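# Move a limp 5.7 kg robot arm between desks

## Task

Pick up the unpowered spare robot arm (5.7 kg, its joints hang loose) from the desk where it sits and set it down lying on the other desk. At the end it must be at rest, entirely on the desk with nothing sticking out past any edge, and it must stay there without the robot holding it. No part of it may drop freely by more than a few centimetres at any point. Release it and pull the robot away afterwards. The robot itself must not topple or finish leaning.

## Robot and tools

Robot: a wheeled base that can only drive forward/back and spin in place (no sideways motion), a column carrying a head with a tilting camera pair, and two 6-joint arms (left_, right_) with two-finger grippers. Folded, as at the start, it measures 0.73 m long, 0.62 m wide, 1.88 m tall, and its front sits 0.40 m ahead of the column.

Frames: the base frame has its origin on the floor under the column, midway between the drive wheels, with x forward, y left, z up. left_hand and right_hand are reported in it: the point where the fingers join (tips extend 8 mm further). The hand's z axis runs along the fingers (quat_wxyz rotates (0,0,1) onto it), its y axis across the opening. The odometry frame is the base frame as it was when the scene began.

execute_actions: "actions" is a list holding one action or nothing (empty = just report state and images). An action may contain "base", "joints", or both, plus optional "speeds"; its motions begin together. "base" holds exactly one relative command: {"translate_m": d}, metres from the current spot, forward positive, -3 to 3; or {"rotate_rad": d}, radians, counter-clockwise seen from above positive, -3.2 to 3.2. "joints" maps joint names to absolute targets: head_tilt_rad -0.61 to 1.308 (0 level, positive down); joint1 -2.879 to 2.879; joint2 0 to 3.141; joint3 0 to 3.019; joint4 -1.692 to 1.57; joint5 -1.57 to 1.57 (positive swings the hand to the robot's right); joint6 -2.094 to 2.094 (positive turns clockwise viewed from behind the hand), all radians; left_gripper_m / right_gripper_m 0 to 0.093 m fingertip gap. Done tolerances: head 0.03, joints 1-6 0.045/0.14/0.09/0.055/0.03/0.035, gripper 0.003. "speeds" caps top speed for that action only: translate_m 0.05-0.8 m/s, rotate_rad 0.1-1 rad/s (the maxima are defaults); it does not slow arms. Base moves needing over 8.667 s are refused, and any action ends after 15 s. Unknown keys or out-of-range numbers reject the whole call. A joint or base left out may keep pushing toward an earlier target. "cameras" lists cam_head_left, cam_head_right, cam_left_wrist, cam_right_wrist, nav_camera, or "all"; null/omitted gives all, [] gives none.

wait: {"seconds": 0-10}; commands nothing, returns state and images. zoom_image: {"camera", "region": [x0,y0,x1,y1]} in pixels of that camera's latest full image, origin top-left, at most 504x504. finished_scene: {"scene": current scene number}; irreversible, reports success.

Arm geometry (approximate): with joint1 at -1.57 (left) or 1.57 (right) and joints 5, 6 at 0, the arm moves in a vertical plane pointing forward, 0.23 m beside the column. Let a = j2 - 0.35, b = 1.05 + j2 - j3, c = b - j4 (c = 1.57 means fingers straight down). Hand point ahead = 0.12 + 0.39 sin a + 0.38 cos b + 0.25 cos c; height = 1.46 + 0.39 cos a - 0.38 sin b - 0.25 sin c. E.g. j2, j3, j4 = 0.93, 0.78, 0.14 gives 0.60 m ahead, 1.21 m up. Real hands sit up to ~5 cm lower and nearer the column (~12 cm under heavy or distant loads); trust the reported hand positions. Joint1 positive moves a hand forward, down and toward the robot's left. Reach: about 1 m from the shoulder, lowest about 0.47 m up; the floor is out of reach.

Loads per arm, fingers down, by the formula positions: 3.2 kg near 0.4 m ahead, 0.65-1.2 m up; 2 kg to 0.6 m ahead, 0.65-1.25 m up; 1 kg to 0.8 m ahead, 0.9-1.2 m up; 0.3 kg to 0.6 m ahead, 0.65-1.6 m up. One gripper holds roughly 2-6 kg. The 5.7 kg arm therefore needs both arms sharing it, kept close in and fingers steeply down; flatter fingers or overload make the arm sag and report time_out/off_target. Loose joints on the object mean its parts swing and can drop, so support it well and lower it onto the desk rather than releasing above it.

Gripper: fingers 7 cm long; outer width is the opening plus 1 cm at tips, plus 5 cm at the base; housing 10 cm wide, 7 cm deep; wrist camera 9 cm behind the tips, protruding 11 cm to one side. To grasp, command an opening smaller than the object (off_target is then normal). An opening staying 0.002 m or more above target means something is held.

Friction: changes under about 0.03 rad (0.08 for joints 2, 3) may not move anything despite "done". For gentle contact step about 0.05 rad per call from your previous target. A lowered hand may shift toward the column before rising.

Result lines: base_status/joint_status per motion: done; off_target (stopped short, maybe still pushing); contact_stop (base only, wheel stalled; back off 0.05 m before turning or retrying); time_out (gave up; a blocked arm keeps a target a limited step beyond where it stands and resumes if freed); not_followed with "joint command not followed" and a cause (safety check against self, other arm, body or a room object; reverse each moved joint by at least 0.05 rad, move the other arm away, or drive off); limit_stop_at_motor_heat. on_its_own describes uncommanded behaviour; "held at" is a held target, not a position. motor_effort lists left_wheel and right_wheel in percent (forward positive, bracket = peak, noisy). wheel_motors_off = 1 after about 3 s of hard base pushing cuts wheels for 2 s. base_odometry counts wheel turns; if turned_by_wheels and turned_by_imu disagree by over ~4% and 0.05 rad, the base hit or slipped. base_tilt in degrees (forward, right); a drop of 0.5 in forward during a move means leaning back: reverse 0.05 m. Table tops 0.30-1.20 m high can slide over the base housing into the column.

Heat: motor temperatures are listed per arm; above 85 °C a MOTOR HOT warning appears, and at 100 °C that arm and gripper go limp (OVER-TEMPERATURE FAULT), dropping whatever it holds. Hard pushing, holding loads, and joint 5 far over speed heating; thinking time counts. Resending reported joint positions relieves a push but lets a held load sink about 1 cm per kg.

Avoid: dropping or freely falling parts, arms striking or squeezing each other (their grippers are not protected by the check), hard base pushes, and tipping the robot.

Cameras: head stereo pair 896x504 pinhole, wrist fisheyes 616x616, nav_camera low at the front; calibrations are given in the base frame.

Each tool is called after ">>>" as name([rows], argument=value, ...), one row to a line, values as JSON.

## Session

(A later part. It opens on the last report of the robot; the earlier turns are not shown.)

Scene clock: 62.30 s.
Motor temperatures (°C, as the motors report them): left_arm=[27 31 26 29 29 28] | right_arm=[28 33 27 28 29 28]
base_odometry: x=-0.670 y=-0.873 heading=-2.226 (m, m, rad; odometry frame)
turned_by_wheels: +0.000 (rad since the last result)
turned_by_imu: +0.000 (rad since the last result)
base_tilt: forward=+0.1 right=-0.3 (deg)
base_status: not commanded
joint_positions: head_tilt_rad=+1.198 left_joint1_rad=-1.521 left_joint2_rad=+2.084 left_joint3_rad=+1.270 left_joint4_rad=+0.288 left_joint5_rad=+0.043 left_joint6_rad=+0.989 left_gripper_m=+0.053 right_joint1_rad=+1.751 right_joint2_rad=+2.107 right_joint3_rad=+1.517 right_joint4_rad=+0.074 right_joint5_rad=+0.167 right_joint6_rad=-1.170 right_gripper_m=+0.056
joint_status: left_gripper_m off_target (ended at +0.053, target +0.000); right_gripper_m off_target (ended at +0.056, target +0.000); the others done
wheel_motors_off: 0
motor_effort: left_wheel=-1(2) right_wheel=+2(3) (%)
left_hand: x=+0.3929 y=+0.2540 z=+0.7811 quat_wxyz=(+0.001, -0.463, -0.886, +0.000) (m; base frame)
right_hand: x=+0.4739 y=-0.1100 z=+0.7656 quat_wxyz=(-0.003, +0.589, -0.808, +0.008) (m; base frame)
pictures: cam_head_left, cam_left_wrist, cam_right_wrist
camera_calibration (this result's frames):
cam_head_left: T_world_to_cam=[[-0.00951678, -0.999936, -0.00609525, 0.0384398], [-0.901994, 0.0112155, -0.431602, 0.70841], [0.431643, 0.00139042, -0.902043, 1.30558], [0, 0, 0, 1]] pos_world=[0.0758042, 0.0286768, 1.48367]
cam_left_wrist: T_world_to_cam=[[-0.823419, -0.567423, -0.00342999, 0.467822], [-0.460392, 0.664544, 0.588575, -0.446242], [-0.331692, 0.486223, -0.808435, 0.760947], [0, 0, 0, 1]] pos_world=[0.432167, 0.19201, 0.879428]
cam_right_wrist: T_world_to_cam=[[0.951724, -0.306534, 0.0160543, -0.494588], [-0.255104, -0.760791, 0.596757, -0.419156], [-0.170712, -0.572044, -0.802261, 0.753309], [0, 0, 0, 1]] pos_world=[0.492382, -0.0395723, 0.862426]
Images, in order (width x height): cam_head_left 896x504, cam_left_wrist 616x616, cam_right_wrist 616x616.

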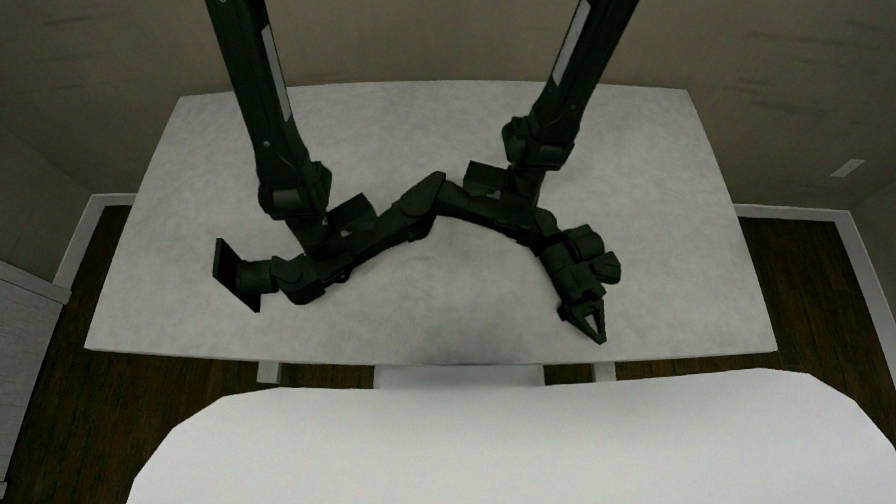

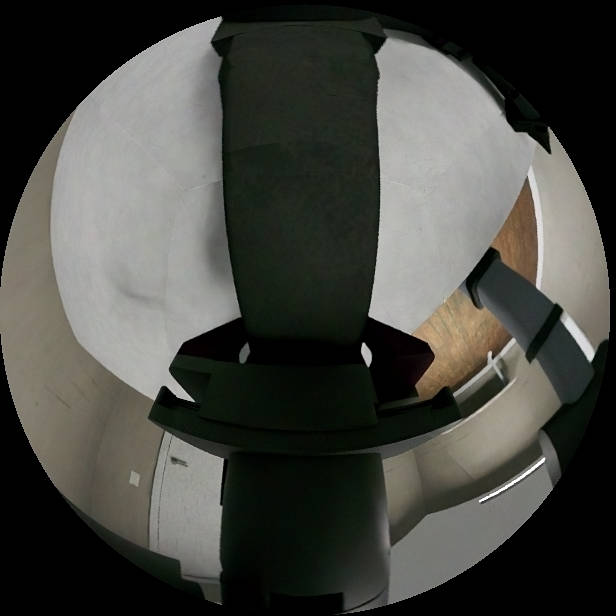

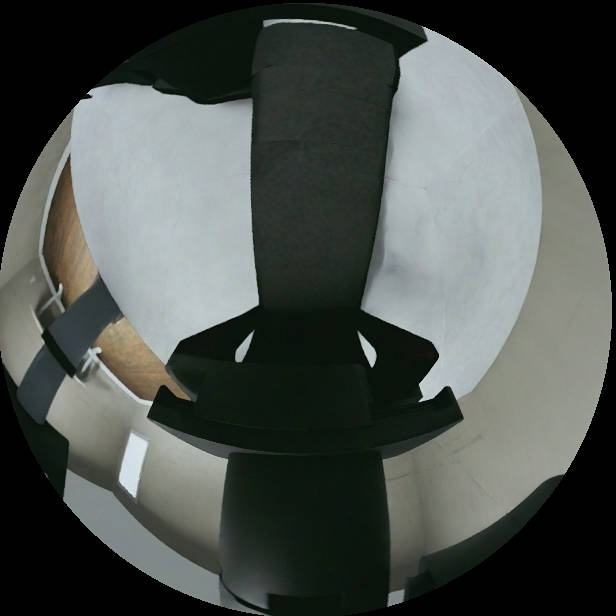

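>>> execute_actions([
  {"joints":{"right_gripper_m":0.08}},
], cameras=[])

>>> execute_actions([
  {"joints":{"right_joint2_rad":2.17,"right_joint3_rad":1.575}},
], cameras=["cam_right_wrist"])

>>> execute_actions([
  {"joints":{"right_gripper_m":0.0}},
], cameras=["cam_right_wrist"])

Scene clock: 66.67 s.
Motor temperatures (°C, as the motors report them): left_arm=[27 31 26 29 29 28] | right_arm=[28 33 27 28 29 28]
base_odometry: x=-0.670 y=-0.873 heading=-2.226 (m, m, rad; odometry frame)
turned_by_wheels: +0.000 (rad since the last result)
turned_by_imu: +0.000 (rad since the last result)
base_tilt: forward=+0.2 right=-0.4 (deg)
base_status: not commanded
joint_positions: head_tilt_rad=+1.198 left_joint1_rad=-1.521 left_joint2_rad=+2.084 left_joint3_rad=+1.270 left_joint4_rad=+0.288 left_joint5_rad=+0.043 left_joint6_rad=+0.989 left_gripper_m=+0.053 right_joint1_rad=+1.751 right_joint2_rad=+2.107 right_joint3_rad=+1.517 right_joint4_rad=+0.074 right_joint5_rad=+0.168 right_joint6_rad=-1.170 right_gripper_m=+0.080
joint_status: all done
wheel_motors_off: 0
motor_effort: left_wheel=-1(1) right_wheel=+3(3) (%)
left_hand: x=+0.3929 y=+0.2540 z=+0.7811 quat_wxyz=(+0.001, -0.463, -0.886, +0.000) (m; base frame)
right_hand: x=+0.4739 y=-0.1102 z=+0.7656 quat_wxyz=(-0.003, +0.589, -0.808, +0.009) (m; base frame)
pictures: none
No camera images: the call's "cameras" was empty. Leave "cameras" out to get every camera's image.

Scene clock: 67.40 s.
Motor temperatures (°C, as the motors report them): left_arm=[27 31 26 29 29 28] | right_arm=[28 33 27 28 29 28]
base_odometry: x=-0.670 y=-0.873 heading=-2.226 (m, m, rad; odometry frame)
turned_by_wheels: +0.000 (rad since the last result)
turned_by_imu: +0.000 (rad since the last result)
base_tilt: forward=+0.2 right=-0.4 (deg)
base_status: not commanded
joint_positions: head_tilt_rad=+1.198 left_joint1_rad=-1.521 left_joint2_rad=+2.084 left_joint3_rad=+1.270 left_joint4_rad=+0.288 left_joint5_rad=+0.043 left_joint6_rad=+0.989 left_gripper_m=+0.053 right_joint1_rad=+1.751 right_joint2_rad=+2.165 right_joint3_rad=+1.578 right_joint4_rad=+0.074 right_joint5_rad=+0.168 right_joint6_rad=-1.170 right_gripper_m=+0.080
joint_status: all done
wheel_motors_off: 0
motor_effort: left_wheel=-1(1) right_wheel=+3(3) (%)
left_hand: x=+0.3929 y=+0.2540 z=+0.7811 quat_wxyz=(+0.001, -0.463, -0.886, +0.000) (m; base frame)
right_hand: x=+0.4705 y=-0.1071 z=+0.7439 quat_wxyz=(-0.004, +0.588, -0.809, +0.009) (m; base frame)
pictures: cam_right_wrist
camera_calibration (this result's frames):
cam_right_wrist: T_world_to_cam=[[0.951545, -0.306928, 0.018927, -0.492256], [-0.257059, -0.760143, 0.596744, -0.403821], [-0.16877, -0.572694, -0.802209, 0.735951], [0, 0, 0, 1]] pos_world=[0.488804, -0.0365743, 0.840681]
Images, in order (width x height): cam_right_wrist 616x616.

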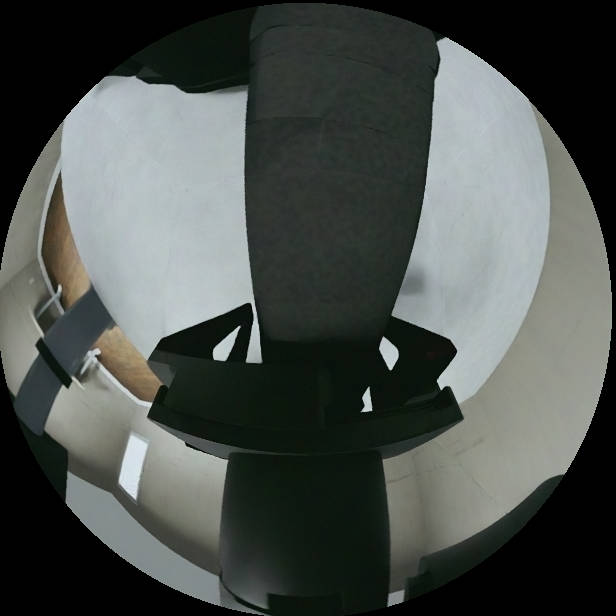

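Scene clock: 68.07 s.
Motor temperatures (°C, as the motors report them): left_arm=[27 31 26 29 29 28] | right_arm=[28 33 27 28 29 28]
base_odometry: x=-0.670 y=-0.873 heading=-2.226 (m, m, rad; odometry frame)
turned_by_wheels: +0.000 (rad since the last result)
turned_by_imu: +0.000 (rad since the last result)
base_tilt: forward=+0.2 right=-0.3 (deg)
base_status: not commanded
joint_positions: head_tilt_rad=+1.198 left_joint1_rad=-1.521 left_joint2_rad=+2.084 left_joint3_rad=+1.270 left_joint4_rad=+0.288 left_joint5_rad=+0.042 left_joint6_rad=+0.989 left_gripper_m=+0.053 right_joint1_rad=+1.748 right_joint2_rad=+2.164 right_joint3_rad=+1.582 right_joint4_rad=+0.071 right_joint5_rad=+0.165 right_joint6_rad=-1.176 right_gripper_m=+0.056
joint_status: right_gripper_m off_target (ended at +0.056, target +0.000)
wheel_motors_off: 0
motor_effort: left_wheel=-1(2) right_wheel=+2(3) (%)
left_hand: x=+0.3929 y=+0.2542 z=+0.7811 quat_wxyz=(+0.001, -0.464, -0.886, +0.000) (m; base frame)
right_hand: x=+0.4734 y=-0.1082 z=+0.7439 quat_wxyz=(-0.005, +0.590, -0.807, +0.010) (m; base frame)
pictures: cam_right_wrist
camera_calibration (this result's frames):
cam_right_wrist: T_world_to_cam=[[0.95267, -0.303298, 0.0207593, -0.496845], [-0.255514, -0.761839, 0.595242, -0.403795], [-0.16472, -0.572373, -0.803278, 0.734766], [0, 0, 0, 1]] pos_world=[0.491185, -0.0377582, 0.840892]
Images, in order (width x height): cam_right_wrist 616x616.

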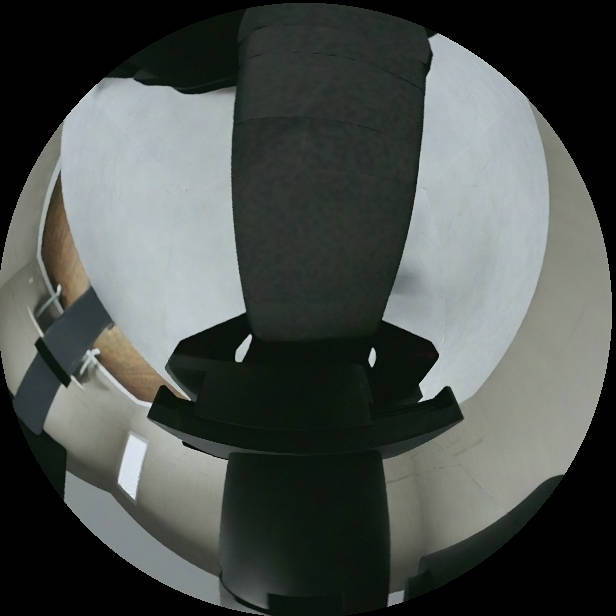

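>>> execute_actions([
  {"joints":{"left_joint2_rad":1.95,"left_joint3_rad":1.20,"right_joint2_rad":2.03,"right_joint3_rad":1.47}},
], cameras=["cam_head_left"])

>>> execute_actions([
  {"joints":{"left_joint2_rad":1.85,"left_joint3_rad":1.12,"right_joint2_rad":1.91,"right_joint3_rad":1.36}},
], cameras=["cam_head_left","cam_left_wrist","cam_right_wrist"])

Scene clock: 72.33 s.
Motor temperatures (°C, as the motors report them): left_arm=[27 31 26 29 29 28] | right_arm=[28 33 27 28 29 28]
base_odometry: x=-0.670 y=-0.873 heading=-2.226 (m, m, rad; odometry frame)
turned_by_wheels: +0.000 (rad since the last result)
turned_by_imu: +0.000 (rad since the last result)
base_tilt: forward=+0.0 right=-0.4 (deg)
base_status: not commanded
joint_positions: head_tilt_rad=+1.198 left_joint1_rad=-1.522 left_joint2_rad=+2.065 left_joint3_rad=+1.246 left_joint4_rad=+0.292 left_joint5_rad=+0.050 left_joint6_rad=+1.031 left_gripper_m=+0.053 right_joint1_rad=+1.745 right_joint2_rad=+2.117 right_joint3_rad=+1.498 right_joint4_rad=+0.071 right_joint5_rad=+0.165 right_joint6_rad=-1.115 right_gripper_m=+0.055
joint_status: all done
wheel_motors_off: 0
motor_effort: left_wheel=-2(3) right_wheel=+1(2) (%)
left_hand: x=+0.3920 y=+0.2516 z=+0.7886 quat_wxyz=(-0.001, -0.482, -0.876, +0.004) (m; base frame)
right_hand: x=+0.4552 y=-0.1154 z=+0.7621 quat_wxyz=(+0.011, +0.567, -0.824, +0.002) (m; base frame)
pictures: cam_head_left
camera_calibration (this result's frames):
cam_head_left: T_world_to_cam=[[-0.00951678, -0.999936, -0.00609525, 0.0384398], [-0.901994, 0.0112155, -0.431602, 0.70841], [0.431643, 0.00139042, -0.902043, 1.30558], [0, 0, 0, 1]] pos_world=[0.0758043, 0.0286768, 1.48367]
Images, in order (width x height): cam_head_left 896x504.

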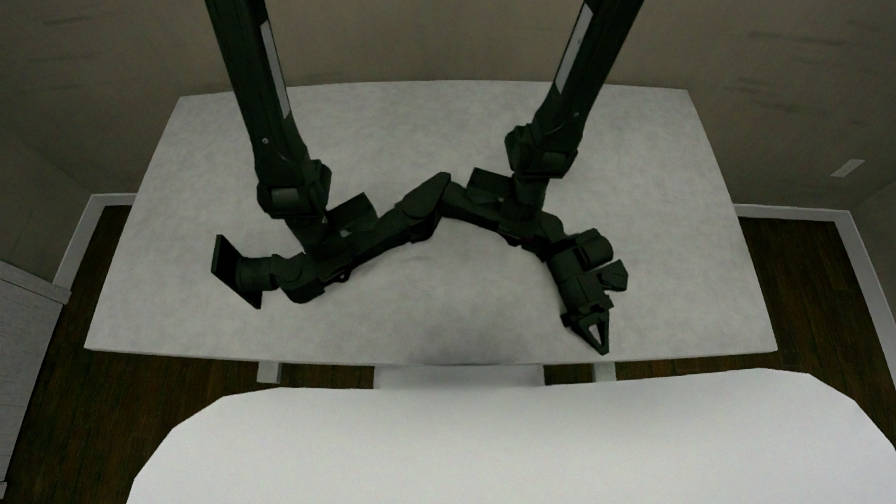

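Scene clock: 73.20 s.
Motor temperatures (°C, as the motors report them): left_arm=[27 31 26 29 29 28] | right_arm=[28 33 27 28 29 28]
base_odometry: x=-0.670 y=-0.873 heading=-2.226 (m, m, rad; odometry frame)
turned_by_wheels: +0.000 (rad since the last result)
turned_by_imu: +0.000 (rad since the last result)
base_tilt: forward=+0.1 right=-0.4 (deg)
base_status: not commanded
joint_positions: head_tilt_rad=+1.198 left_joint1_rad=-1.528 left_joint2_rad=+1.950 left_joint3_rad=+1.144 left_joint4_rad=+0.292 left_joint5_rad=+0.047 left_joint6_rad=+1.045 left_gripper_m=+0.053 right_joint1_rad=+1.744 right_joint2_rad=+2.003 right_joint3_rad=+1.384 right_joint4_rad=+0.075 right_joint5_rad=+0.160 right_joint6_rad=-1.093 right_gripper_m=+0.054
joint_status: all done
wheel_motors_off: 0
motor_effort: left_wheel=-3(3) right_wheel=+1(3) (%)
left_hand: x=+0.4040 y=+0.2468 z=+0.8312 quat_wxyz=(-0.007, -0.490, -0.872, +0.002) (m; base frame)
right_hand: x=+0.4625 y=-0.1211 z=+0.8049 quat_wxyz=(+0.008, +0.557, -0.830, +0.001) (m; base frame)
pictures: cam_head_left, cam_left_wrist, cam_right_wrist
camera_calibration (this result's frames):
cam_head_left: T_world_to_cam=[[-0.00951678, -0.999936, -0.00609525, 0.0384398], [-0.901994, 0.0112155, -0.431602, 0.70841], [0.431643, 0.00139042, -0.902043, 1.30558], [0, 0, 0, 1]] pos_world=[0.0758043, 0.0286768, 1.48367]
cam_left_wrist: T_world_to_cam=[[-0.855799, -0.517234, -0.0087282, 0.478084], [-0.426978, 0.696737, 0.57641, -0.47716], [-0.292058, 0.497018, -0.817114, 0.797159], [0, 0, 0, 1]] pos_world=[0.438224, 0.183534, 0.930582]
cam_right_wrist: T_world_to_cam=[[0.925592, -0.378432, -0.00824465, -0.464833], [-0.296662, -0.738778, 0.605144, -0.438833], [-0.235097, -0.55767, -0.796074, 0.803049], [0, 0, 0, 1]] pos_world=[0.488855, -0.0522712, 0.901011]
Images, in order (width x height): cam_head_left 896x504, cam_left_wrist 616x616, cam_right_wrist 616x616.

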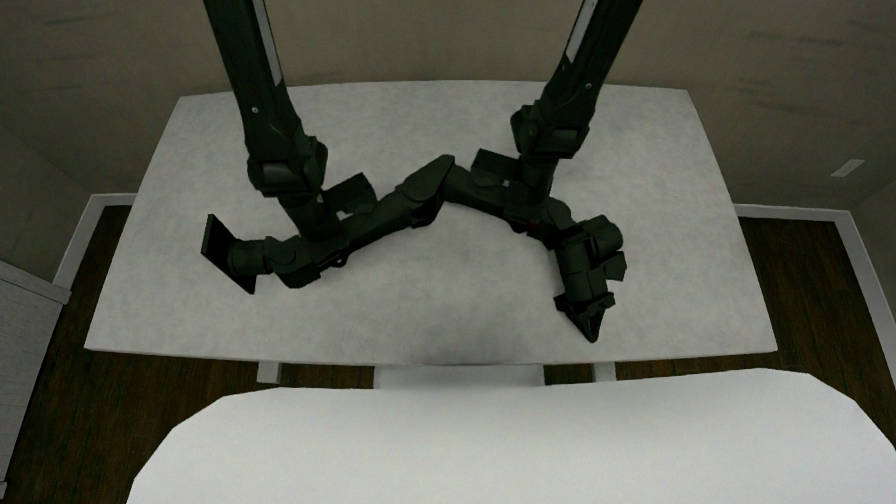

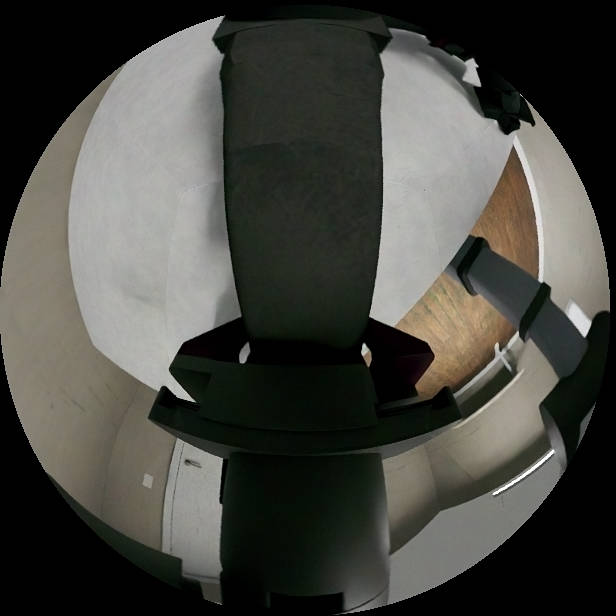

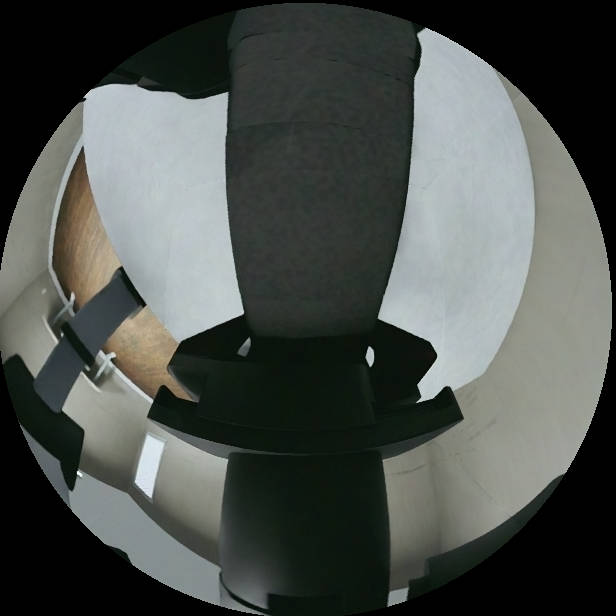

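Holding. Continue.

>>> execute_actions([
  {"joints":{"left_joint2_rad":1.74,"left_joint3_rad":1.03,"right_joint2_rad":1.78,"right_joint3_rad":1.23,"right_joint4_rad":0.09}},
], cameras=["cam_head_left"])

>>> execute_actions([
  {"joints":{"left_joint2_rad":1.63,"left_joint3_rad":0.94,"right_joint2_rad":1.65,"right_joint3_rad":1.10,"right_joint4_rad":0.11}},
], cameras=["cam_head_left"])

>>> execute_actions([
  {"joints":{"left_joint2_rad":1.52,"left_joint3_rad":0.85,"right_joint2_rad":1.53,"right_joint3_rad":0.98,"right_joint4_rad":0.13}},
], cameras=["cam_head_left","cam_left_wrist","cam_right_wrist"])

Scene clock: 79.73 s.
Motor temperatures (°C, as the motors report them): left_arm=[27 32 27 29 29 28] | right_arm=[28 35 27 28 29 29]
base_odometry: x=-0.670 y=-0.873 heading=-2.226 (m, m, rad; odometry frame)
turned_by_wheels: +0.000 (rad since the last result)
turned_by_imu: +0.000 (rad since the last result)
base_tilt: forward=+0.1 right=-0.3 (deg)
base_status: not commanded
joint_positions: head_tilt_rad=+1.198 left_joint1_rad=-1.533 left_joint2_rad=+1.838 left_joint3_rad=+1.051 left_joint4_rad=+0.293 left_joint5_rad=+0.053 left_joint6_rad=+1.052 left_gripper_m=+0.053 right_joint1_rad=+1.744 right_joint2_rad=+1.877 right_joint3_rad=+1.259 right_joint4_rad=+0.094 right_joint5_rad=+0.162 right_joint6_rad=-1.084 right_gripper_m=+0.054
joint_status: all done
wheel_motors_off: 0
motor_effort: left_wheel=-3(4) right_wheel=+1(2) (%)
left_hand: x=+0.4152 y=+0.2409 z=+0.8723 quat_wxyz=(-0.018, -0.494, -0.869, +0.001) (m; base frame)
right_hand: x=+0.4694 y=-0.1281 z=+0.8528 quat_wxyz=(+0.000, +0.552, -0.834, +0.007) (m; base frame)
pictures: cam_head_left
camera_calibration (this result's frames):
cam_head_left: T_world_to_cam=[[-0.00951678, -0.999936, -0.00609525, 0.0384398], [-0.901994, 0.0112155, -0.431602, 0.70841], [0.431643, 0.00139042, -0.902043, 1.30558], [0, 0, 0, 1]] pos_world=[0.0758042, 0.0286768, 1.48367]
Images, in order (width x height): cam_head_left 896x504.

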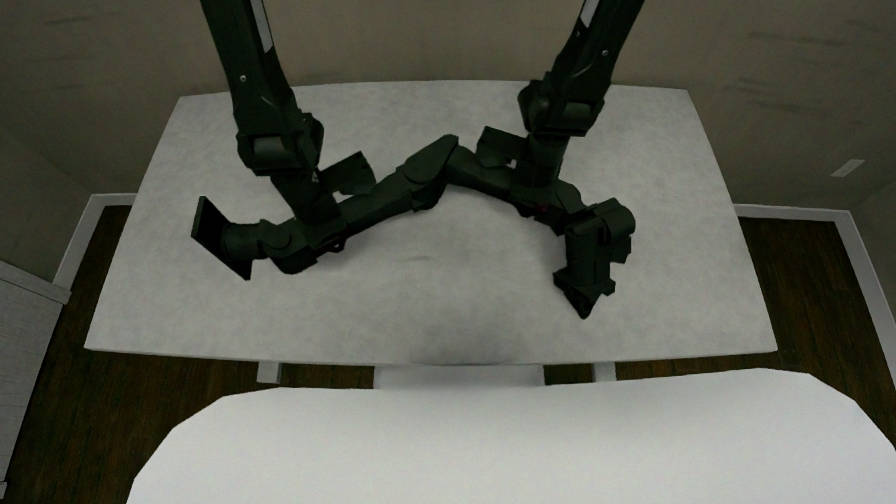

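Scene clock: 80.70 s.
Motor temperatures (°C, as the motors report them): left_arm=[27 33 27 29 29 28] | right_arm=[28 35 27 28 29 29]
base_odometry: x=-0.670 y=-0.873 heading=-2.226 (m, m, rad; odometry frame)
turned_by_wheels: +0.000 (rad since the last result)
turned_by_imu: +0.000 (rad since the last result)
base_tilt: forward=+0.1 right=-0.3 (deg)
base_status: not commanded
joint_positions: head_tilt_rad=+1.198 left_joint1_rad=-1.539 left_joint2_rad=+1.728 left_joint3_rad=+0.956 left_joint4_rad=+0.297 left_joint5_rad=+0.052 left_joint6_rad=+1.064 left_gripper_m=+0.053 right_joint1_rad=+1.745 right_joint2_rad=+1.759 right_joint3_rad=+1.138 right_joint4_rad=+0.118 right_joint5_rad=+0.160 right_joint6_rad=-1.068 right_gripper_m=+0.054
joint_status: all done
wheel_motors_off: 0
motor_effort: left_wheel=-2(3) right_wheel=+1(2) (%)
left_hand: x=+0.4196 y=+0.2361 z=+0.9129 quat_wxyz=(-0.027, -0.501, -0.865, -0.002) (m; base frame)
right_hand: x=+0.4691 y=-0.1341 z=+0.8978 quat_wxyz=(-0.010, +0.544, -0.839, +0.011) (m; base frame)
pictures: cam_head_left
camera_calibration (this result's frames):
cam_head_left: T_world_to_cam=[[-0.00951678, -0.999936, -0.00609525, 0.0384398], [-0.901994, 0.0112155, -0.431602, 0.70841], [0.431643, 0.00139042, -0.902043, 1.30558], [0, 0, 0, 1]] pos_world=[0.0758042, 0.0286768, 1.48367]
Images, in order (width x height): cam_head_left 896x504.

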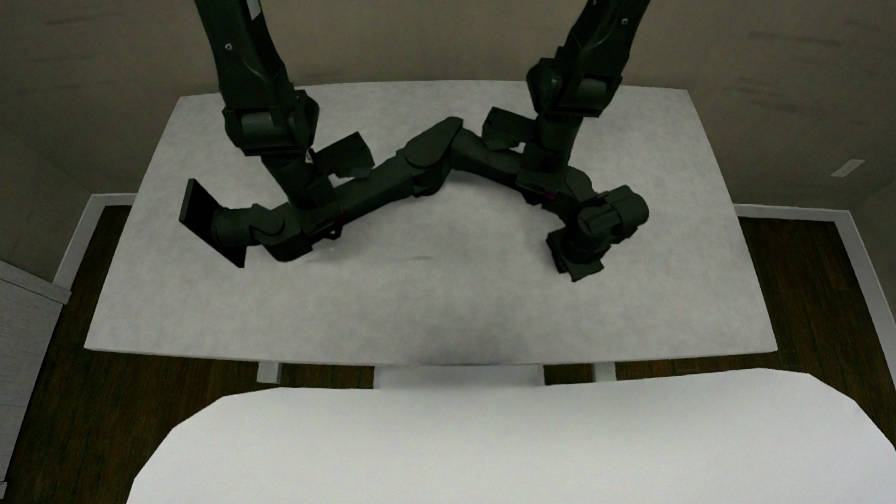

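Scene clock: 81.73 s.
Motor temperatures (°C, as the motors report them): left_arm=[27 33 27 29 29 28] | right_arm=[28 35 27 28 29 29]
base_odometry: x=-0.670 y=-0.873 heading=-2.226 (m, m, rad; odometry frame)
turned_by_wheels: +0.000 (rad since the last result)
turned_by_imu: +0.000 (rad since the last result)
base_tilt: forward=+0.1 right=-0.4 (deg)
base_status: not commanded
joint_positions: head_tilt_rad=+1.198 left_joint1_rad=-1.542 left_joint2_rad=+1.616 left_joint3_rad=+0.861 left_joint4_rad=+0.297 left_joint5_rad=+0.058 left_joint6_rad=+1.068 left_gripper_m=+0.053 right_joint1_rad=+1.750 right_joint2_rad=+1.636 right_joint3_rad=+1.020 right_joint4_rad=+0.138 right_joint5_rad=+0.161 right_joint6_rad=-1.059 right_gripper_m=+0.054
joint_status: all done
wheel_motors_off: 0
motor_effort: left_wheel=-2(3) right_wheel=+1(2) (%)
left_hand: x=+0.4196 y=+0.2321 z=+0.9533 quat_wxyz=(-0.036, -0.504, -0.863, -0.003) (m; base frame)
right_hand: x=+0.4668 y=-0.1379 z=+0.9439 quat_wxyz=(-0.022, +0.540, -0.841, +0.015) (m; base frame)
pictures: cam_head_left, cam_left_wrist, cam_right_wrist
camera_calibration (this result's frames):
cam_head_left: T_world_to_cam=[[-0.00951678, -0.999936, -0.00609525, 0.0384398], [-0.901994, 0.0112155, -0.431602, 0.70841], [0.431643, 0.00139042, -0.902043, 1.30558], [0, 0, 0, 1]] pos_world=[0.0758042, 0.0286768, 1.48367]
cam_left_wrist: T_world_to_cam=[[-0.870779, -0.489474, -0.0464696, 0.520761], [-0.434849, 0.722583, 0.537383, -0.496156], [-0.229457, 0.488149, -0.842057, 0.908258], [0, 0, 0, 1]] pos_world=[0.446121, 0.170047, 1.05563]
cam_right_wrist: T_world_to_cam=[[0.908204, -0.415852, 0.0472428, -0.523511], [-0.36503, -0.731834, 0.575475, -0.473214], [-0.204738, -0.539894, -0.816454, 0.912854], [0, 0, 0, 1]] pos_world=[0.489614, -0.071173, 1.04236]
Images, in order (width x height): cam_head_left 896x504, cam_left_wrist 616x616, cam_right_wrist 616x616.

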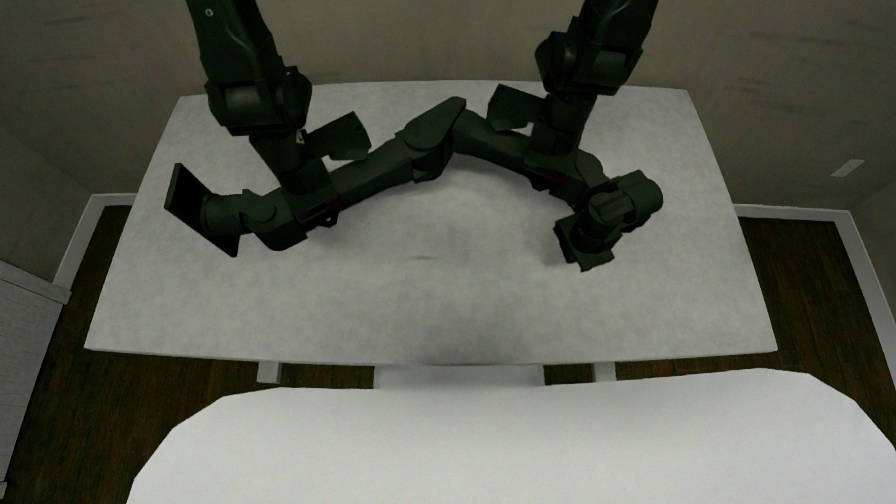

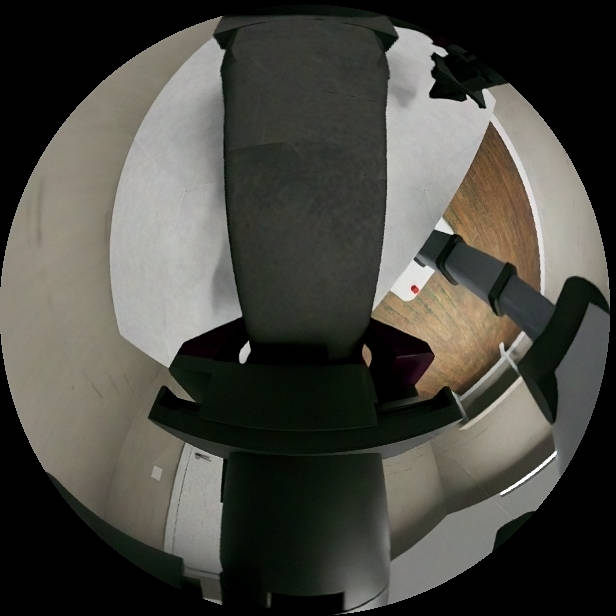

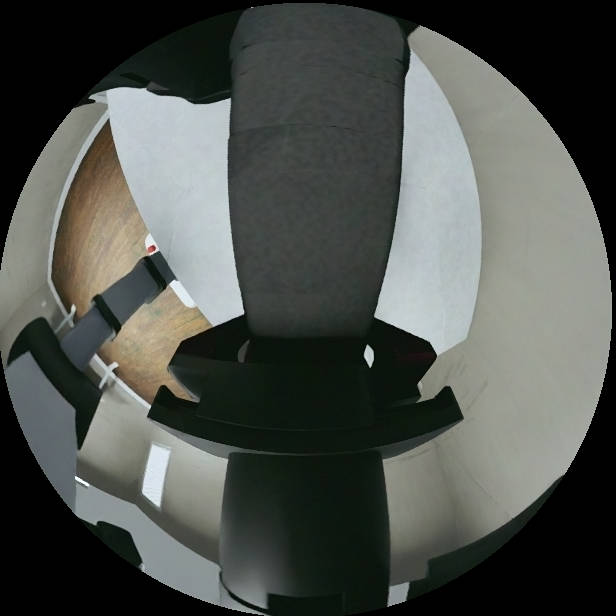

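>>> execute_actions([
  {"joints":{"left_joint2_rad":1.41,"left_joint3_rad":0.76,"right_joint2_rad":1.41,"right_joint3_rad":0.86,"right_joint4_rad":0.15}},
], cameras=["cam_head_left"])

>>> execute_actions([
  {"base":{"translate_m":-0.6},"speeds":{"translate_m":0.2},"joints":{"head_tilt_rad":0.9}},
], cameras=["cam_head_left"])

Scene clock: 85.90 s.
Motor temperatures (°C, as the motors report them): left_arm=[27 33 27 29 29 28] | right_arm=[28 36 27 28 29 29]
base_odometry: x=-0.670 y=-0.873 heading=-2.226 (m, m, rad; odometry frame)
turned_by_wheels: +0.000 (rad since the last result)
turned_by_imu: +0.000 (rad since the last result)
base_tilt: forward=+0.1 right=-0.4 (deg)
base_status: not commanded
joint_positions: head_tilt_rad=+1.198 left_joint1_rad=-1.546 left_joint2_rad=+1.503 left_joint3_rad=+0.762 left_joint4_rad=+0.297 left_joint5_rad=+0.061 left_joint6_rad=+1.077 left_gripper_m=+0.053 right_joint1_rad=+1.756 right_joint2_rad=+1.512 right_joint3_rad=+0.899 right_joint4_rad=+0.155 right_joint5_rad=+0.160 right_joint6_rad=-1.045 right_gripper_m=+0.054
joint_status: all done
wheel_motors_off: 0
motor_effort: left_wheel=-2(3) right_wheel=+2(2) (%)
left_hand: x=+0.4131 y=+0.2281 z=+0.9931 quat_wxyz=(-0.044, -0.509, -0.860, -0.004) (m; base frame)
right_hand: x=+0.4571 y=-0.1422 z=+0.9886 quat_wxyz=(-0.032, +0.534, -0.845, +0.017) (m; base frame)
pictures: cam_head_left
camera_calibration (this result's frames):
cam_head_left: T_world_to_cam=[[-0.00951678, -0.999936, -0.00609525, 0.0384398], [-0.901994, 0.0112155, -0.431602, 0.70841], [0.431643, 0.00139042, -0.902043, 1.30558], [0, 0, 0, 1]] pos_world=[0.0758042, 0.0286768, 1.48367]
Images, in order (width x height): cam_head_left 896x504.

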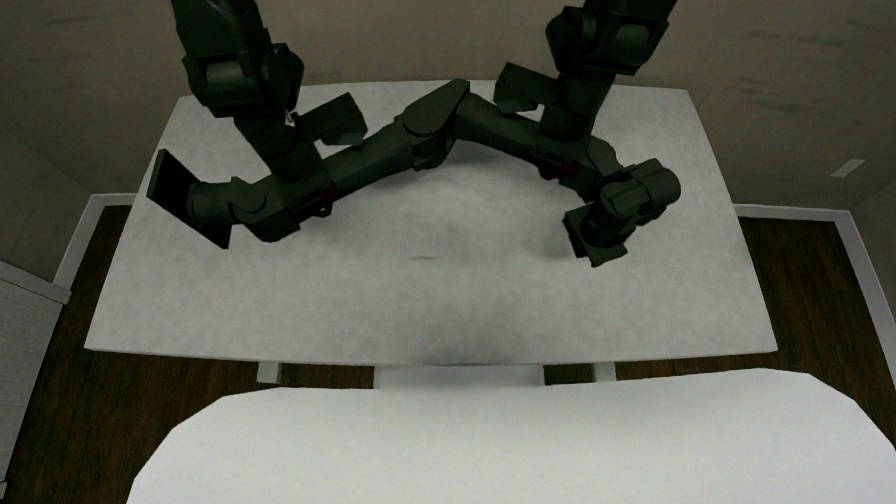

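Scene clock: 89.80 s.
Motor temperatures (°C, as the motors report them): left_arm=[27 33 27 29 29 28] | right_arm=[28 36 27 28 29 30]
base_odometry: x=-0.304 y=-0.397 heading=-2.227 (m, m, rad; odometry frame)
turned_by_wheels: -0.001 (rad since the last result)
turned_by_imu: +0.001 (rad since the last result)
base_tilt: forward=+0.2 right=-0.4 (deg)
base_status: done
joint_positions: head_tilt_rad=+0.914 left_joint1_rad=-1.546 left_joint2_rad=+1.502 left_joint3_rad=+0.760 left_joint4_rad=+0.296 left_joint5_rad=+0.059 left_joint6_rad=+1.081 left_gripper_m=+0.053 right_joint1_rad=+1.756 right_joint2_rad=+1.514 right_joint3_rad=+0.895 right_joint4_rad=+0.159 right_joint5_rad=+0.158 right_joint6_rad=-1.042 right_gripper_m=+0.054
joint_status: all done
wheel_motors_off: 0
motor_effort: left_wheel=-1(37) right_wheel=+1(41) (%)
left_hand: x=+0.4124 y=+0.2284 z=+0.9934 quat_wxyz=(-0.043, -0.510, -0.859, -0.004) (m; base frame)
right_hand: x=+0.4543 y=-0.1421 z=+0.9881 quat_wxyz=(-0.032, +0.532, -0.846, +0.015) (m; base frame)
pictures: cam_head_left
camera_calibration (this result's frames):
cam_head_left: T_world_to_cam=[[-0.00742808, -0.999936, -0.00851732, 0.0420653], [-0.74496, 0.0112155, -0.667015, 1.06309], [0.667068, 0.00139042, -0.744996, 1.05195], [0, 0, 0, 1]] pos_world=[0.0905513, 0.0286768, 1.49316]
Images, in order (width x height): cam_head_left 896x504.

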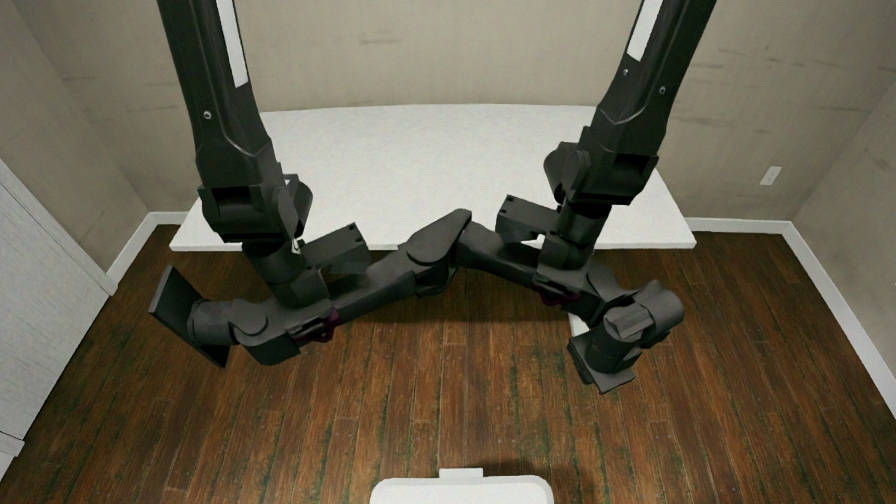

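>>> execute_actions([
  {"base":{"rotate_rad":2.94},"speeds":{"rotate_rad":0.45}},
], cameras=["cam_head_left","nav_camera"])

>>> execute_actions([
  {"base":{"translate_m":1.0},"speeds":{"translate_m":0.3},"joints":{"head_tilt_rad":0.7}},
], cameras=["cam_head_left","nav_camera"])

Scene clock: 100.73 s.
Motor temperatures (°C, as the motors report them): left_arm=[27 34 27 29 29 29] | right_arm=[28 37 27 28 29 31]
base_odometry: x=-0.304 y=-0.397 heading=+0.712 (m, m, rad; odometry frame)
turned_by_wheels: +2.940 (rad since the last result)
turned_by_imu: +2.971 (rad since the last result)
base_tilt: forward=+0.1 right=-0.4 (deg)
base_status: done
joint_positions: head_tilt_rad=+0.914 left_joint1_rad=-1.548 left_joint2_rad=+1.502 left_joint3_rad=+0.761 left_joint4_rad=+0.296 left_joint5_rad=+0.056 left_joint6_rad=+1.081 left_gripper_m=+0.053 right_joint1_rad=+1.755 right_joint2_rad=+1.514 right_joint3_rad=+0.895 right_joint4_rad=+0.159 right_joint5_rad=+0.160 right_joint6_rad=-1.041 right_gripper_m=+0.054
joint_status: not commanded
wheel_motors_off: 0
motor_effort: left_wheel=-2(41) right_wheel=+1(43) (%)
left_hand: x=+0.4129 y=+0.2279 z=+0.9933 quat_wxyz=(-0.043, -0.510, -0.859, -0.005) (m; base frame)
right_hand: x=+0.4543 y=-0.1428 z=+0.9880 quat_wxyz=(-0.031, +0.532, -0.846, +0.016) (m; base frame)
pictures: cam_head_left, nav_camera
camera_calibration (this result's frames):
cam_head_left: T_world_to_cam=[[-0.00742809, -0.999936, -0.00851732, 0.0420653], [-0.74496, 0.0112155, -0.667015, 1.06309], [0.667068, 0.00139042, -0.744996, 1.05195], [0, 0, 0, 1]] pos_world=[0.0905513, 0.0286768, 1.49316]
Images, in order (width x height): cam_head_left 896x504, nav_camera 896x504.

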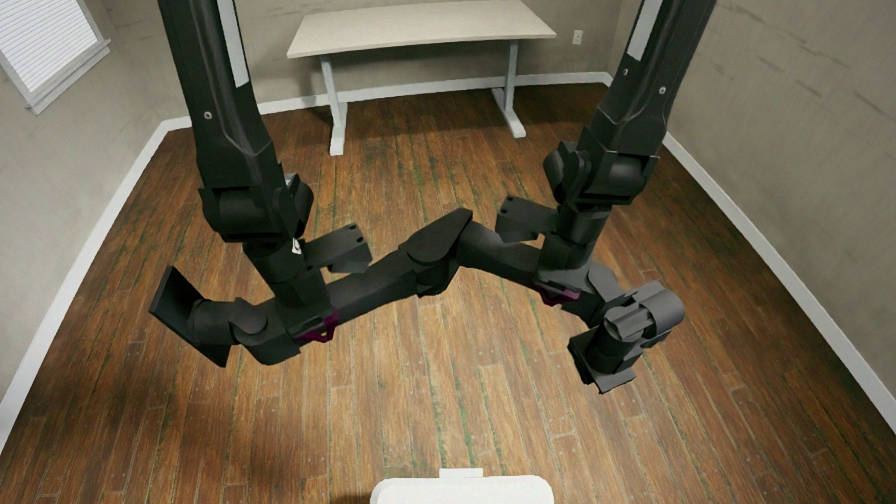

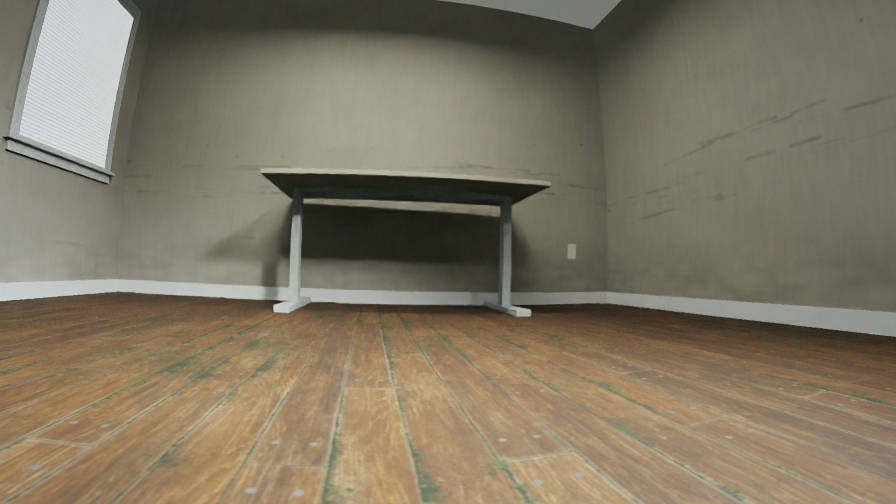

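Scene clock: 105.07 s.
Motor temperatures (°C, as the motors report them): left_arm=[27 34 26 29 29 29] | right_arm=[28 38 28 28 29 31]
base_odometry: x=+0.453 y=+0.257 heading=+0.713 (m, m, rad; odometry frame)
turned_by_wheels: +0.001 (rad since the last result)
turned_by_imu: -0.003 (rad since the last result)
base_tilt: forward=+0.1 right=-0.3 (deg)
base_status: done
joint_positions: head_tilt_rad=+0.716 left_joint1_rad=-1.548 left_joint2_rad=+1.502 left_joint3_rad=+0.770 left_joint4_rad=+0.295 left_joint5_rad=+0.056 left_joint6_rad=+1.081 left_gripper_m=+0.053 right_joint1_rad=+1.755 right_joint2_rad=+1.516 right_joint3_rad=+0.905 right_joint4_rad=+0.161 right_joint5_rad=+0.160 right_joint6_rad=-1.043 right_gripper_m=+0.054
joint_status: all done
wheel_motors_off: 0
motor_effort: left_wheel=+2(51) right_wheel=-1(51) (%)
left_hand: x=+0.4184 y=+0.2280 z=+0.9929 quat_wxyz=(-0.046, -0.510, -0.859, -0.007) (m; base frame)
right_hand: x=+0.4601 y=-0.1422 z=+0.9873 quat_wxyz=(-0.035, +0.532, -0.846, +0.019) (m; base frame)
pictures: cam_head_left, nav_camera
camera_calibration (this result's frames):
cam_head_left: T_world_to_cam=[[-0.00560383, -0.999936, -0.00981418, 0.0439713], [-0.598896, 0.0112155, -0.800748, 1.26174], [0.800807, 0.00139042, -0.598921, 0.82031], [0, 0, 0, 1]] pos_world=[0.0989877, 0.0286768, 1.50207]
Images, in order (width x height): cam_head_left 896x504, nav_camera 896x504.

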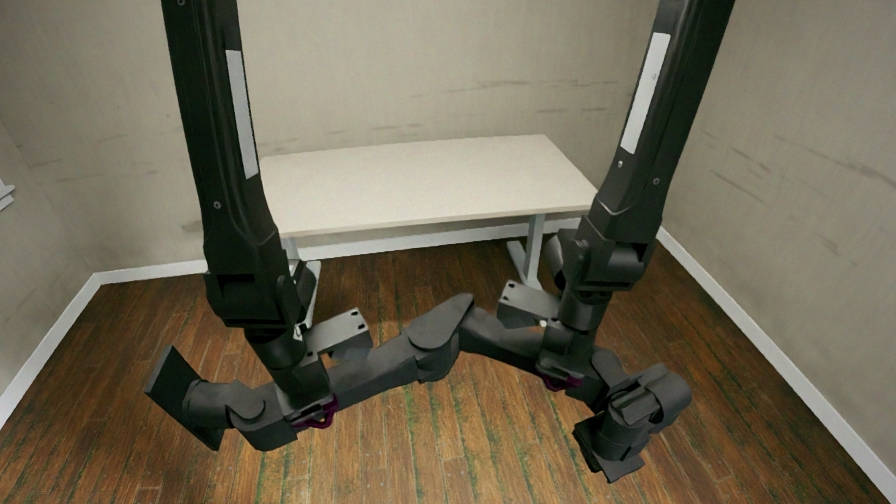

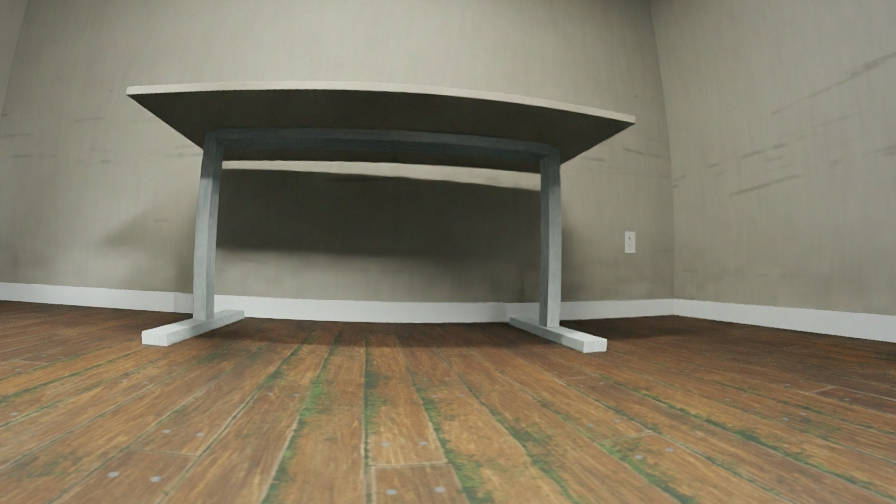

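>>> execute_actions([
  {"base":{"rotate_rad":0.14},"speeds":{"rotate_rad":0.3}},
], cameras=[])

>>> execute_actions([
  {"base":{"translate_m":0.8},"speeds":{"translate_m":0.25},"joints":{"head_tilt_rad":1.0}},
], cameras=["cam_head_left","cam_right_wrist"])

Scene clock: 113.77 s.
Motor temperatures (°C, as the motors report them): left_arm=[27 34 27 29 29 29] | right_arm=[28 38 28 28 29 32]
base_odometry: x=+0.453 y=+0.257 heading=+0.852 (m, m, rad; odometry frame)
turned_by_wheels: +0.139 (rad since the last result)
turned_by_imu: +0.138 (rad since the last result)
base_tilt: forward=+0.1 right=-0.5 (deg)
base_status: done
joint_positions: head_tilt_rad=+0.716 left_joint1_rad=-1.547 left_joint2_rad=+1.502 left_joint3_rad=+0.770 left_joint4_rad=+0.295 left_joint5_rad=+0.055 left_joint6_rad=+1.081 left_gripper_m=+0.053 right_joint1_rad=+1.755 right_joint2_rad=+1.516 right_joint3_rad=+0.905 right_joint4_rad=+0.161 right_joint5_rad=+0.159 right_joint6_rad=-1.043 right_gripper_m=+0.054
joint_status: not commanded
wheel_motors_off: 0
motor_effort: left_wheel=-1(43) right_wheel=+0(40) (%)
left_hand: x=+0.4184 y=+0.2286 z=+0.9929 quat_wxyz=(-0.046, -0.510, -0.859, -0.008) (m; base frame)
right_hand: x=+0.4600 y=-0.1421 z=+0.9873 quat_wxyz=(-0.036, +0.532, -0.846, +0.018) (m; base frame)
pictures: none
No camera images: the call's "cameras" was empty. Leave "cameras" out to get every camera's image.

Scene clock: 117.77 s.
Motor temperatures (°C, as the motors report them): left_arm=[27 34 26 29 29 29] | right_arm=[28 38 28 28 29 32]
base_odometry: x=+0.979 y=+0.859 heading=+0.853 (m, m, rad; odometry frame)
turned_by_wheels: +0.001 (rad since the last result)
turned_by_imu: -0.002 (rad since the last result)
base_tilt: forward=+0.2 right=-0.2 (deg)
base_status: done
joint_positions: head_tilt_rad=+1.000 left_joint1_rad=-1.547 left_joint2_rad=+1.502 left_joint3_rad=+0.770 left_joint4_rad=+0.295 left_joint5_rad=+0.055 left_joint6_rad=+1.081 left_gripper_m=+0.053 right_joint1_rad=+1.755 right_joint2_rad=+1.516 right_joint3_rad=+0.905 right_joint4_rad=+0.161 right_joint5_rad=+0.160 right_joint6_rad=-1.042 right_gripper_m=+0.054
joint_status: all done
wheel_motors_off: 0
motor_effort: left_wheel=+1(53) right_wheel=+0(40) (%)
left_hand: x=+0.4184 y=+0.2285 z=+0.9929 quat_wxyz=(-0.046, -0.510, -0.859, -0.008) (m; base frame)
right_hand: x=+0.4601 y=-0.1419 z=+0.9873 quat_wxyz=(-0.036, +0.532, -0.846, +0.018) (m; base frame)
pictures: cam_head_left, cam_right_wrist
camera_calibration (this result's frames):
cam_head_left: T_world_to_cam=[[-0.00812899, -0.999936, -0.00785115, 0.0410745], [-0.799253, 0.0112155, -0.600891, 0.963977], [0.60094, 0.00139042, -0.799293, 1.13888], [0, 0, 0, 1]] pos_world=[0.0863985, 0.0286768, 1.48986]
cam_right_wrist: T_world_to_cam=[[0.898787, -0.433048, 0.0681986, -0.539926], [-0.394159, -0.730182, 0.558097, -0.47278], [-0.191886, -0.528492, -0.826968, 0.950906], [0, 0, 0, 1]] pos_world=[0.481393, -0.0764834, 1.08705]
Images, in order (width x height): cam_head_left 896x504, cam_right_wrist 616x616.

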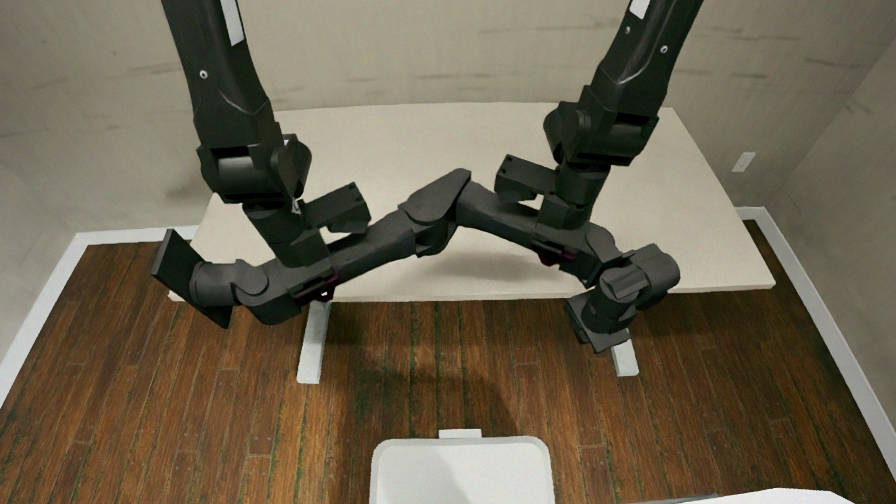

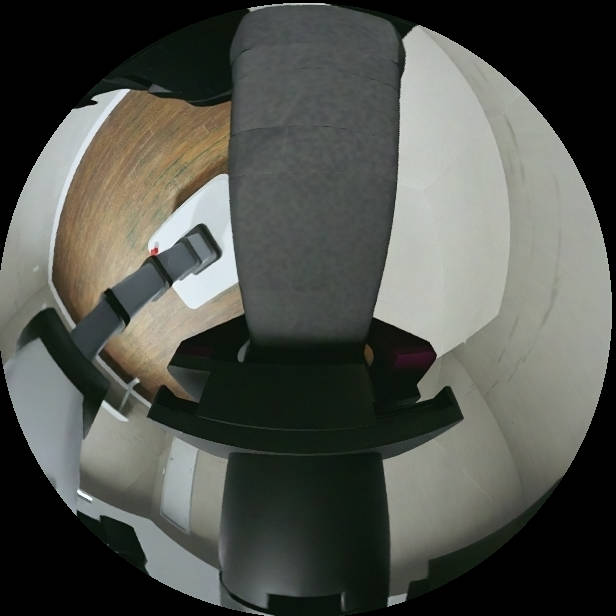

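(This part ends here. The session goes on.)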